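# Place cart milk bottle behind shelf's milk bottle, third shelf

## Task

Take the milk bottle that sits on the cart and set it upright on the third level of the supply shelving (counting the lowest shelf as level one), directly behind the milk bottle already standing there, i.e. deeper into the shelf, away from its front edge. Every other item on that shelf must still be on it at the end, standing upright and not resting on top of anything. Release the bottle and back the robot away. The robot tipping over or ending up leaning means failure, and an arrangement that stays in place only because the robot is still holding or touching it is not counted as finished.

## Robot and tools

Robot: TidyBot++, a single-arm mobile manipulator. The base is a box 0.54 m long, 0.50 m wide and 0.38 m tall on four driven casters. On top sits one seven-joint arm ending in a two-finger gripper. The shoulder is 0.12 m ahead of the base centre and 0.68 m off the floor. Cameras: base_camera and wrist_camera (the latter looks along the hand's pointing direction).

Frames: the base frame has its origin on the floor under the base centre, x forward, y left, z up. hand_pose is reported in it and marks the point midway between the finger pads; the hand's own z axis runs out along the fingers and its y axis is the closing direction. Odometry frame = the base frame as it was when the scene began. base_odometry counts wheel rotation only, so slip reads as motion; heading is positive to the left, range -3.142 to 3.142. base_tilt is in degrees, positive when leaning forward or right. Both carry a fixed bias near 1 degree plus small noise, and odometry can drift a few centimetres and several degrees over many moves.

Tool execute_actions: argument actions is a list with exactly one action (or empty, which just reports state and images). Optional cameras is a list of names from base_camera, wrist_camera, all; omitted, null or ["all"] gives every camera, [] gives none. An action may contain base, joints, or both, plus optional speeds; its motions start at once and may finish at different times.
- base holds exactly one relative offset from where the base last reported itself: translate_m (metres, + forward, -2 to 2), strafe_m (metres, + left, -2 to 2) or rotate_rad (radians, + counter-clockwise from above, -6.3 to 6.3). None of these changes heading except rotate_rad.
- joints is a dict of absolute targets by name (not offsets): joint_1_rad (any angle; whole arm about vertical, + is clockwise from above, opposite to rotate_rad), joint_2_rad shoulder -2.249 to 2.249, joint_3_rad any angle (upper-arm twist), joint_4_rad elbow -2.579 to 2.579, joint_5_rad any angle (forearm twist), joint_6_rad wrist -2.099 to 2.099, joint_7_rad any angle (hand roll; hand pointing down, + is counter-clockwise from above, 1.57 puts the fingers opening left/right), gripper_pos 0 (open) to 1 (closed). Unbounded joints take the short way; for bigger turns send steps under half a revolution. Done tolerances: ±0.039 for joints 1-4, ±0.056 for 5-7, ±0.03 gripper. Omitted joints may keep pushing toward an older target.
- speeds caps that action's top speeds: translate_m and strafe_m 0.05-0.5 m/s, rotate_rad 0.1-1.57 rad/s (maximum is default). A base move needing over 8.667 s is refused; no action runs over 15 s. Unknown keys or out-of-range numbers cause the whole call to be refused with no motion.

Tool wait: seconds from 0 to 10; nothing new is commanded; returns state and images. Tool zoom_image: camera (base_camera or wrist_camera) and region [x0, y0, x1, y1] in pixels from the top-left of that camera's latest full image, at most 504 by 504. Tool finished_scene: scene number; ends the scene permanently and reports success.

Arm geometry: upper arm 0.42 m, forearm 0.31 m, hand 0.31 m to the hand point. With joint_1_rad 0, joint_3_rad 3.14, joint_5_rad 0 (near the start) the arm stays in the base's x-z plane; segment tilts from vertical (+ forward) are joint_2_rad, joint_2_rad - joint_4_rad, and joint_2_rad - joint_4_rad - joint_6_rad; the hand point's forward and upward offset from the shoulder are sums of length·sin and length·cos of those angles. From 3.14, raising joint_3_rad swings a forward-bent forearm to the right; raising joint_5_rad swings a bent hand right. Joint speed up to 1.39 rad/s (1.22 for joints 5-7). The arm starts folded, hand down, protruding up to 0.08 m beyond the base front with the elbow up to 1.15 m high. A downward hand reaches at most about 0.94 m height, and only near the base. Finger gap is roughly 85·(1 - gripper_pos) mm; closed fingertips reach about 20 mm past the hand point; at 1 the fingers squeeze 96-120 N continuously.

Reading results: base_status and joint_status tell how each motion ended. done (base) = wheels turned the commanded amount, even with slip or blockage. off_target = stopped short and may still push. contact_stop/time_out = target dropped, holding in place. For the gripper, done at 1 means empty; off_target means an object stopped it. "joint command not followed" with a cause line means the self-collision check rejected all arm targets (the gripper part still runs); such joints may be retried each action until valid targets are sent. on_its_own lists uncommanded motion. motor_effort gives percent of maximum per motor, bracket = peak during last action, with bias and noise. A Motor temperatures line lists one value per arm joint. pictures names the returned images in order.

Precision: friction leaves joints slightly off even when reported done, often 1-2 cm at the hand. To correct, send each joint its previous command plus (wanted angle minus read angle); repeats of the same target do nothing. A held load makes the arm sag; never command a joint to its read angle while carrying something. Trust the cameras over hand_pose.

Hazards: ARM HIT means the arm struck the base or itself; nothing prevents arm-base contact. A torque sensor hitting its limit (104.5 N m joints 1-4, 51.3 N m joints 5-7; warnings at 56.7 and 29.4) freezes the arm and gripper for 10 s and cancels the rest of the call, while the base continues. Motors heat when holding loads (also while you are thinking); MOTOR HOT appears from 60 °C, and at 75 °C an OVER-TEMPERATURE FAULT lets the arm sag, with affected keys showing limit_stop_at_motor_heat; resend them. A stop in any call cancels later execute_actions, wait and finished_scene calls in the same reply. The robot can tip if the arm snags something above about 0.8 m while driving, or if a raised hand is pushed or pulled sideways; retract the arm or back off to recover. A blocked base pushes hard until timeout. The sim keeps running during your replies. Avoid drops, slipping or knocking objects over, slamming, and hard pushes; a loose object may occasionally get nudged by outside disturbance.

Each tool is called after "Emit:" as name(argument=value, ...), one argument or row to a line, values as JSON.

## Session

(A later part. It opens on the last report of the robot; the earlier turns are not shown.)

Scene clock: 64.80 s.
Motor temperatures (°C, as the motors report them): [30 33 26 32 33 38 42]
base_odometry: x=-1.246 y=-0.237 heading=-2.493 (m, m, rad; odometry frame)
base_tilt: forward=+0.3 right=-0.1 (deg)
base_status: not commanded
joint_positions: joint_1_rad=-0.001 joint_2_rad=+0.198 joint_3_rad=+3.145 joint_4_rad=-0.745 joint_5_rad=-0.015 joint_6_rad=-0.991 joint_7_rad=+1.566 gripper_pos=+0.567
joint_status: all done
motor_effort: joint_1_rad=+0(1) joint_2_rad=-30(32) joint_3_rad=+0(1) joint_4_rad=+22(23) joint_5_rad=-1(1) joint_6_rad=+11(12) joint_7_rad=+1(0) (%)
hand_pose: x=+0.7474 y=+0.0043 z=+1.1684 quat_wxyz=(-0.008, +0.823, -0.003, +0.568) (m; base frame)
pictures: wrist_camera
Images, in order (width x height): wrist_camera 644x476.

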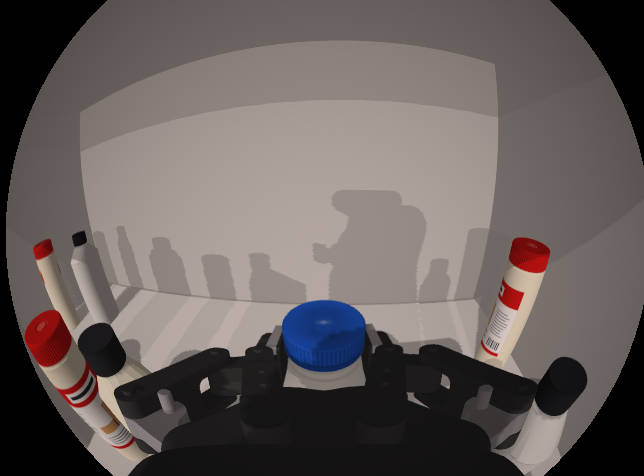

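Emit:
execute_actions(
  actions=[
    {"joints":{"joint_4_rad":-0.765,"joint_6_rad":-0.92}},
  ],
  cameras=[],
)

Emit:
execute_actions(
  actions=[
    {"joints":{"gripper_pos":0.36}},
  ],
  cameras=["wrist_camera"],
)

Emit:
execute_actions(
  actions=[
    {"base":{"translate_m":-0.34}},
  ],
  cameras=["wrist_camera"],
)

Emit:
execute_actions(
  actions=[
    {"joints":{"joint_2_rad":0.41,"joint_4_rad":-2.08,"joint_6_rad":0.58,"gripper_pos":0.2}},
  ],
  cameras=["wrist_camera"],
)

Scene clock: 65.87 s.
Motor temperatures (°C, as the motors report them): [30 33 26 32 33 38 42]
base_odometry: x=-1.246 y=-0.237 heading=-2.493 (m, m, rad; odometry frame)
base_tilt: forward=+0.3 right=-0.1 (deg)
base_status: not commanded
joint_positions: joint_1_rad=-0.001 joint_2_rad=+0.194 joint_3_rad=+3.145 joint_4_rad=-0.761 joint_5_rad=-0.015 joint_6_rad=-0.970 joint_7_rad=+1.566 gripper_pos=+0.567
joint_status: all done
motor_effort: joint_1_rad=+0(0) joint_2_rad=-27(29) joint_3_rad=+0(0) joint_4_rad=+20(22) joint_5_rad=-1(1) joint_6_rad=+10(11) joint_7_rad=+0(0) (%)
hand_pose: x=+0.7487 y=+0.0042 z=+1.1682 quat_wxyz=(-0.008, +0.821, -0.003, +0.571) (m; base frame)
pictures: none
No camera images: the call's "cameras" was empty. Leave "cameras" out to get every camera's image.

Scene clock: 66.90 s.
Motor temperatures (°C, as the motors report them): [30 33 26 32 33 38 42]
base_odometry: x=-1.246 y=-0.237 heading=-2.493 (m, m, rad; odometry frame)
base_tilt: forward=+0.3 right=-0.1 (deg)
base_status: not commanded
joint_positions: joint_1_rad=-0.001 joint_2_rad=+0.186 joint_3_rad=+3.145 joint_4_rad=-0.762 joint_5_rad=-0.015 joint_6_rad=-0.954 joint_7_rad=+1.566 gripper_pos=+0.360
joint_status: all done
motor_effort: joint_1_rad=+1(1) joint_2_rad=-26(30) joint_3_rad=+0(0) joint_4_rad=+18(22) joint_5_rad=-1(1) joint_6_rad=+8(12) joint_7_rad=+1(0) (%)
hand_pose: x=+0.7465 y=+0.0042 z=+1.1777 quat_wxyz=(-0.008, +0.814, -0.003, +0.581) (m; base frame)
pictures: wrist_camera
Images, in order (width x height): wrist_camera 644x476.

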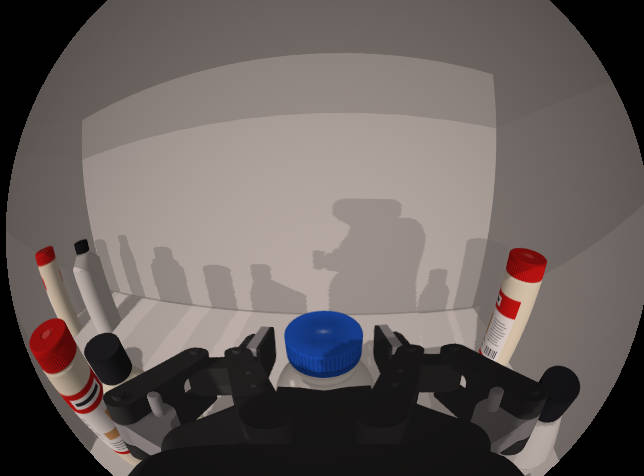

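Scene clock: 69.20 s.
Motor temperatures (°C, as the motors report them): [30 33 26 32 33 38 42]
base_odometry: x=-0.974 y=-0.032 heading=-2.493 (m, m, rad; odometry frame)
base_tilt: forward=+0.3 right=-0.1 (deg)
base_status: done
joint_positions: joint_1_rad=-0.001 joint_2_rad=+0.174 joint_3_rad=+3.145 joint_4_rad=-0.762 joint_5_rad=-0.016 joint_6_rad=-0.951 joint_7_rad=+1.566 gripper_pos=+0.360
joint_status: not commanded
motor_effort: joint_1_rad=+1(3) joint_2_rad=-24(29) joint_3_rad=+0(2) joint_4_rad=+18(19) joint_5_rad=-1(2) joint_6_rad=+8(8) joint_7_rad=+1(1) (%)
hand_pose: x=+0.7411 y=+0.0042 z=+1.1858 quat_wxyz=(-0.008, +0.810, -0.003, +0.587) (m; base frame)
pictures: wrist_camera
Images, in order (width x height): wrist_camera 644x476.

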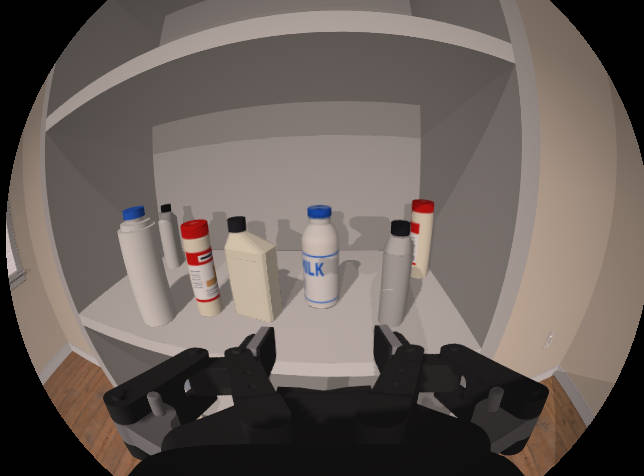

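Scene clock: 71.77 s.
Motor temperatures (°C, as the motors report them): [30 33 26 32 33 38 42]
base_odometry: x=-0.974 y=-0.032 heading=-2.493 (m, m, rad; odometry frame)
base_tilt: forward=+0.3 right=-0.1 (deg)
base_status: not commanded
joint_positions: joint_1_rad=-0.001 joint_2_rad=+0.399 joint_3_rad=+3.145 joint_4_rad=-2.066 joint_5_rad=-0.016 joint_6_rad=+0.545 joint_7_rad=+1.566 gripper_pos=+0.200
joint_status: all done
motor_effort: joint_1_rad=+0(0) joint_2_rad=-29(34) joint_3_rad=+0(0) joint_4_rad=+15(20) joint_5_rad=-1(1) joint_6_rad=+8(8) joint_7_rad=+1(0) (%)
hand_pose: x=+0.7718 y=-0.0025 z=+0.7177 quat_wxyz=(-0.001, +0.819, -0.010, +0.573) (m; base frame)
pictures: wrist_camera
Images, in order (width x height): wrist_camera 644x476.

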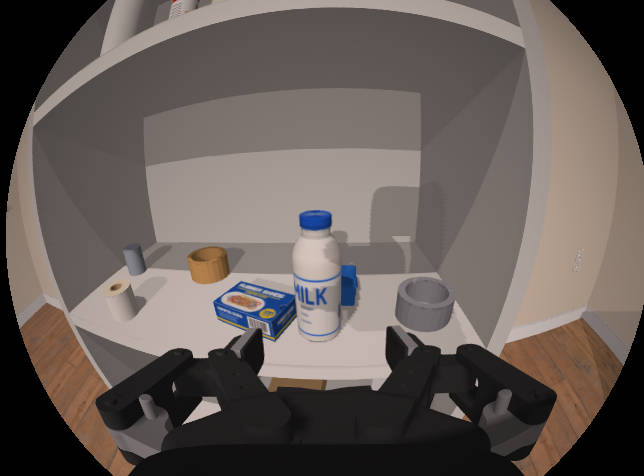

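Emit:
execute_actions(
  actions=[
    {"base":{"translate_m":0.23},"joints":{"joint_1_rad":-0.03}},
  ],
  cameras=["wrist_camera"],
)

Emit:
execute_actions(
  actions=[
    {"joints":{"gripper_pos":1}},
  ],
  cameras=["wrist_camera"],
)

Scene clock: 73.83 s.
Motor temperatures (°C, as the motors report them): [30 33 26 32 33 38 42]
base_odometry: x=-1.158 y=-0.171 heading=-2.494 (m, m, rad; odometry frame)
base_tilt: forward=+0.3 right=-0.1 (deg)
base_status: done
joint_positions: joint_1_rad=-0.022 joint_2_rad=+0.408 joint_3_rad=+3.145 joint_4_rad=-2.070 joint_5_rad=-0.016 joint_6_rad=+0.548 joint_7_rad=+1.566 gripper_pos=+0.200
joint_status: all done
motor_effort: joint_1_rad=+0(2) joint_2_rad=-29(32) joint_3_rad=+0(1) joint_4_rad=+14(16) joint_5_rad=-1(1) joint_6_rad=+7(8) joint_7_rad=+1(0) (%)
hand_pose: x=+0.7710 y=+0.0109 z=+0.7113 quat_wxyz=(-0.007, +0.822, -0.002, +0.570) (m; base frame)
pictures: wrist_camera
Images, in order (width x height): wrist_camera 644x476.

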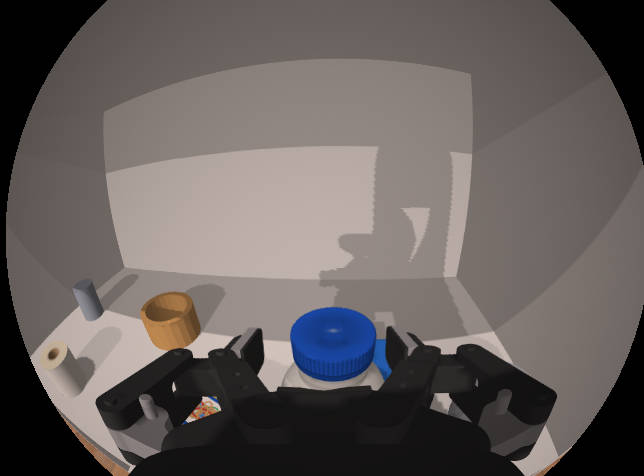

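Scene clock: 74.83 s.
Motor temperatures (°C, as the motors report them): [30 33 26 32 33 38 42]
base_odometry: x=-1.158 y=-0.171 heading=-2.494 (m, m, rad; odometry frame)
base_tilt: forward=+0.3 right=-0.1 (deg)
base_status: not commanded
joint_positions: joint_1_rad=-0.022 joint_2_rad=+0.407 joint_3_rad=+3.145 joint_4_rad=-2.070 joint_5_rad=-0.016 joint_6_rad=+0.552 joint_7_rad=+1.566 gripper_pos=+0.576
joint_status: gripper_pos off_target (ended at +0.576, target +1.000)
motor_effort: joint_1_rad=+1(3) joint_2_rad=-29(31) joint_3_rad=+0(3) joint_4_rad=+14(16) joint_5_rad=+0(0) joint_6_rad=+8(10) joint_7_rad=+1(1) (%)
hand_pose: x=+0.7713 y=+0.0109 z=+0.7126 quat_wxyz=(-0.007, +0.821, -0.002, +0.571) (m; base frame)
pictures: wrist_camera
Images, in order (width x height): wrist_camera 644x476.

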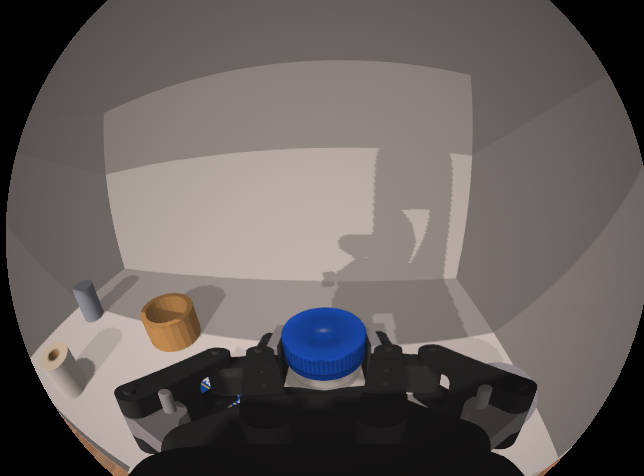

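Ref .29; final ref .305.

Emit:
execute_actions(
  actions=[
    {"joints":{"joint_2_rad":0.28,"joint_6_rad":0.48}},
  ],
  cameras=[],
)

Emit:
execute_actions(
  actions=[
    {"base":{"translate_m":-0.27}},
  ],
  cameras=[],
)

Emit:
execute_actions(
  actions=[
    {"joints":{"joint_1_rad":0.01,"joint_2_rad":0.15,"joint_4_rad":-0.62,"joint_6_rad":-1.08}},
  ],
  cameras=[],
)

Emit:
execute_actions(
  actions=[
    {"base":{"translate_m":0.285}},
  ],
  cameras=["wrist_camera"],
)

Scene clock: 76.23 s.
Motor temperatures (°C, as the motors report them): [30 33 26 32 33 38 42]
base_odometry: x=-1.158 y=-0.171 heading=-2.494 (m, m, rad; odometry frame)
base_tilt: forward=+0.3 right=-0.1 (deg)
base_status: not commanded
joint_positions: joint_1_rad=-0.022 joint_2_rad=+0.311 joint_3_rad=+3.145 joint_4_rad=-2.094 joint_5_rad=-0.016 joint_6_rad=+0.485 joint_7_rad=+1.566 gripper_pos=+0.576
joint_status: all done
motor_effort: joint_1_rad=+0(0) joint_2_rad=-33(37) joint_3_rad=+0(0) joint_4_rad=+20(21) joint_5_rad=-1(0) joint_6_rad=+12(13) joint_7_rad=+0(1) (%)
hand_pose: x=+0.7515 y=+0.0108 z=+0.7432 quat_wxyz=(-0.007, +0.819, -0.002, +0.574) (m; base frame)
pictures: none
No camera images: the call's "cameras" was empty. Leave "cameras" out to get every camera's image.

Scene clock: 78.13 s.
Motor temperatures (°C, as the motors report them): [30 33 26 32 33 38 42]
base_odometry: x=-0.943 y=-0.008 heading=-2.494 (m, m, rad; odometry frame)
base_tilt: forward=+0.3 right=-0.1 (deg)
base_status: done
joint_positions: joint_1_rad=-0.023 joint_2_rad=+0.307 joint_3_rad=+3.145 joint_4_rad=-2.101 joint_5_rad=-0.016 joint_6_rad=+0.482 joint_7_rad=+1.566 gripper_pos=+0.576
joint_status: not commanded
motor_effort: joint_1_rad=+1(4) joint_2_rad=-33(36) joint_3_rad=+0(4) joint_4_rad=+20(22) joint_5_rad=-1(1) joint_6_rad=+12(13) joint_7_rad=+0(1) (%)
hand_pose: x=+0.7486 y=+0.0115 z=+0.7414 quat_wxyz=(-0.008, +0.821, -0.002, +0.571) (m; base frame)
pictures: none
No camera images: the call's "cameras" was empty. Leave "cameras" out to get every camera's image.

Scene clock: 80.83 s.
Motor temperatures (°C, as the motors report them): [30 33 26 32 33 38 42]
base_odometry: x=-0.943 y=-0.008 heading=-2.494 (m, m, rad; odometry frame)
base_tilt: forward=+0.3 right=-0.1 (deg)
base_status: not commanded
joint_positions: joint_1_rad=-0.008 joint_2_rad=+0.182 joint_3_rad=+3.145 joint_4_rad=-0.658 joint_5_rad=-0.016 joint_6_rad=-1.075 joint_7_rad=+1.566 gripper_pos=+0.576
joint_status: all done
motor_effort: joint_1_rad=+0(0) joint_2_rad=-29(39) joint_3_rad=+0(0) joint_4_rad=+21(27) joint_5_rad=-1(1) joint_6_rad=+12(13) joint_7_rad=+1(0) (%)
hand_pose: x=+0.7223 y=+0.0086 z=+1.2004 quat_wxyz=(-0.010, +0.818, +0.001, +0.576) (m; base frame)
pictures: none
No camera images: the call's "cameras" was empty. Leave "cameras" out to get every camera's image.

Scene clock: 82.90 s.
Motor temperatures (°C, as the motors report them): [30 33 26 32 33 38 42]
base_odometry: x=-1.170 y=-0.180 heading=-2.495 (m, m, rad; odometry frame)
base_tilt: forward=+0.3 right=-0.1 (deg)
base_status: done
joint_positions: joint_1_rad=-0.003 joint_2_rad=+0.184 joint_3_rad=+3.145 joint_4_rad=-0.657 joint_5_rad=-0.016 joint_6_rad=-1.080 joint_7_rad=+1.566 gripper_pos=+0.576
joint_status: not commanded
motor_effort: joint_1_rad=+0(5) joint_2_rad=-29(33) joint_3_rad=+0(4) joint_4_rad=+22(23) joint_5_rad=-1(2) joint_6_rad=+12(13) joint_7_rad=+0(1) (%)
hand_pose: x=+0.7225 y=+0.0059 z=+1.1987 quat_wxyz=(-0.009, +0.819, -0.001, +0.573) (m; base frame)
pictures: wrist_camera
Images, in order (width x height): wrist_camera 644x476.

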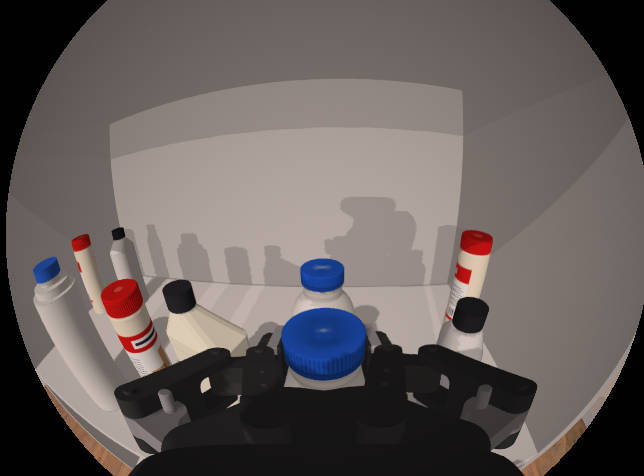

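Emit:
execute_actions(
  actions=[
    {"joints":{"joint_2_rad":0.18,"joint_4_rad":-0.735,"joint_6_rad":-0.94}},
  ],
  cameras=[],
)

Emit:
execute_actions(
  actions=[
    {"joints":{"joint_4_rad":-0.76,"joint_6_rad":-0.92}},
  ],
  cameras=[],
)

Emit:
execute_actions(
  actions=[
    {"joints":{"gripper_pos":0.3}},
  ],
  cameras=[],
)

Emit:
execute_actions(
  actions=[
    {"base":{"translate_m":-0.4}},
  ],
  cameras=["wrist_camera"],
)

Scene clock: 89.07 s.
Motor temperatures (°C, as the motors report them): [30 33 26 32 33 38 42]
base_odometry: x=-1.170 y=-0.180 heading=-2.495 (m, m, rad; odometry frame)
base_tilt: forward=+0.3 right=-0.1 (deg)
base_status: not commanded
joint_positions: joint_1_rad=-0.003 joint_2_rad=+0.198 joint_3_rad=+3.145 joint_4_rad=-0.740 joint_5_rad=-0.016 joint_6_rad=-0.992 joint_7_rad=+1.566 gripper_pos=+0.576
joint_status: all done
motor_effort: joint_1_rad=+1(0) joint_2_rad=-29(33) joint_3_rad=+0(0) joint_4_rad=+22(23) joint_5_rad=-1(1) joint_6_rad=+11(12) joint_7_rad=+0(0) (%)
hand_pose: x=+0.7467 y=+0.0057 z=+1.1711 quat_wxyz=(-0.009, +0.822, -0.002, +0.570) (m; base frame)
pictures: none
No camera images: the call's "cameras" was empty. Leave "cameras" out to get every camera's image.

Scene clock: 89.67 s.
Motor temperatures (°C, as the motors report them): [30 33 26 32 33 38 42]
base_odometry: x=-1.170 y=-0.180 heading=-2.495 (m, m, rad; odometry frame)
base_tilt: forward=+0.3 right=-0.1 (deg)
base_status: not commanded
joint_positions: joint_1_rad=-0.003 joint_2_rad=+0.195 joint_3_rad=+3.145 joint_4_rad=-0.757 joint_5_rad=-0.016 joint_6_rad=-0.968 joint_7_rad=+1.566 gripper_pos=+0.576
joint_status: all done
motor_effort: joint_1_rad=+0(0) joint_2_rad=-28(29) joint_3_rad=+0(0) joint_4_rad=+21(21) joint_5_rad=-1(1) joint_6_rad=+10(11) joint_7_rad=+1(1) (%)
hand_pose: x=+0.7488 y=+0.0056 z=+1.1709 quat_wxyz=(-0.009, +0.819, -0.002, +0.574) (m; base frame)
pictures: none
No camera images: the call's "cameras" was empty. Leave "cameras" out to get every camera's image.

Scene clock: 90.67 s.
Motor temperatures (°C, as the motors report them): [30 33 26 32 33 38 42]
base_odometry: x=-1.170 y=-0.180 heading=-2.495 (m, m, rad; odometry frame)
base_tilt: forward=+0.3 right=-0.1 (deg)
base_status: not commanded
joint_positions: joint_1_rad=-0.003 joint_2_rad=+0.186 joint_3_rad=+3.145 joint_4_rad=-0.757 joint_5_rad=-0.016 joint_6_rad=-0.954 joint_7_rad=+1.566 gripper_pos=+0.300
joint_status: all done
motor_effort: joint_1_rad=+1(0) joint_2_rad=-25(29) joint_3_rad=+0(1) joint_4_rad=+18(20) joint_5_rad=-1(1) joint_6_rad=+8(11) joint_7_rad=+1(1) (%)
hand_pose: x=+0.7460 y=+0.0055 z=+1.1805 quat_wxyz=(-0.009, +0.812, -0.002, +0.583) (m; base frame)
pictures: none
No camera images: the call's "cameras" was empty. Leave "cameras" out to get every camera's image.

Scene clock: 93.07 s.
Motor temperatures (°C, as the motors report them): [30 33 26 32 33 38 42]
base_odometry: x=-0.851 y=+0.062 heading=-2.494 (m, m, rad; odometry frame)
base_tilt: forward=+0.3 right=-0.1 (deg)
base_status: done
joint_positions: joint_1_rad=+0.000 joint_2_rad=+0.175 joint_3_rad=+3.145 joint_4_rad=-0.757 joint_5_rad=-0.016 joint_6_rad=-0.950 joint_7_rad=+1.566 gripper_pos=+0.300
joint_status: not commanded
motor_effort: joint_1_rad=+0(3) joint_2_rad=-25(29) joint_3_rad=+0(3) joint_4_rad=+18(19) joint_5_rad=-1(2) joint_6_rad=+8(8) joint_7_rad=+0(0) (%)
hand_pose: x=+0.7408 y=+0.0040 z=+1.1885 quat_wxyz=(-0.009, +0.808, -0.003, +0.589) (m; base frame)
pictures: wrist_camera
Images, in order (width x height): wrist_camera 644x476.

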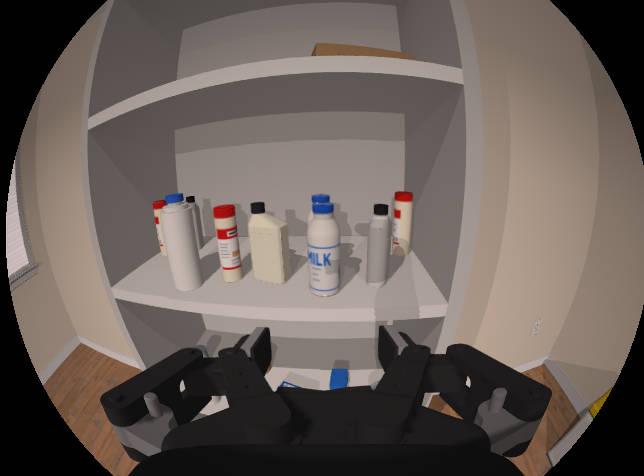

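Emit:
finished_scene(
  scene=2,
)

The scene is finished: the task was done.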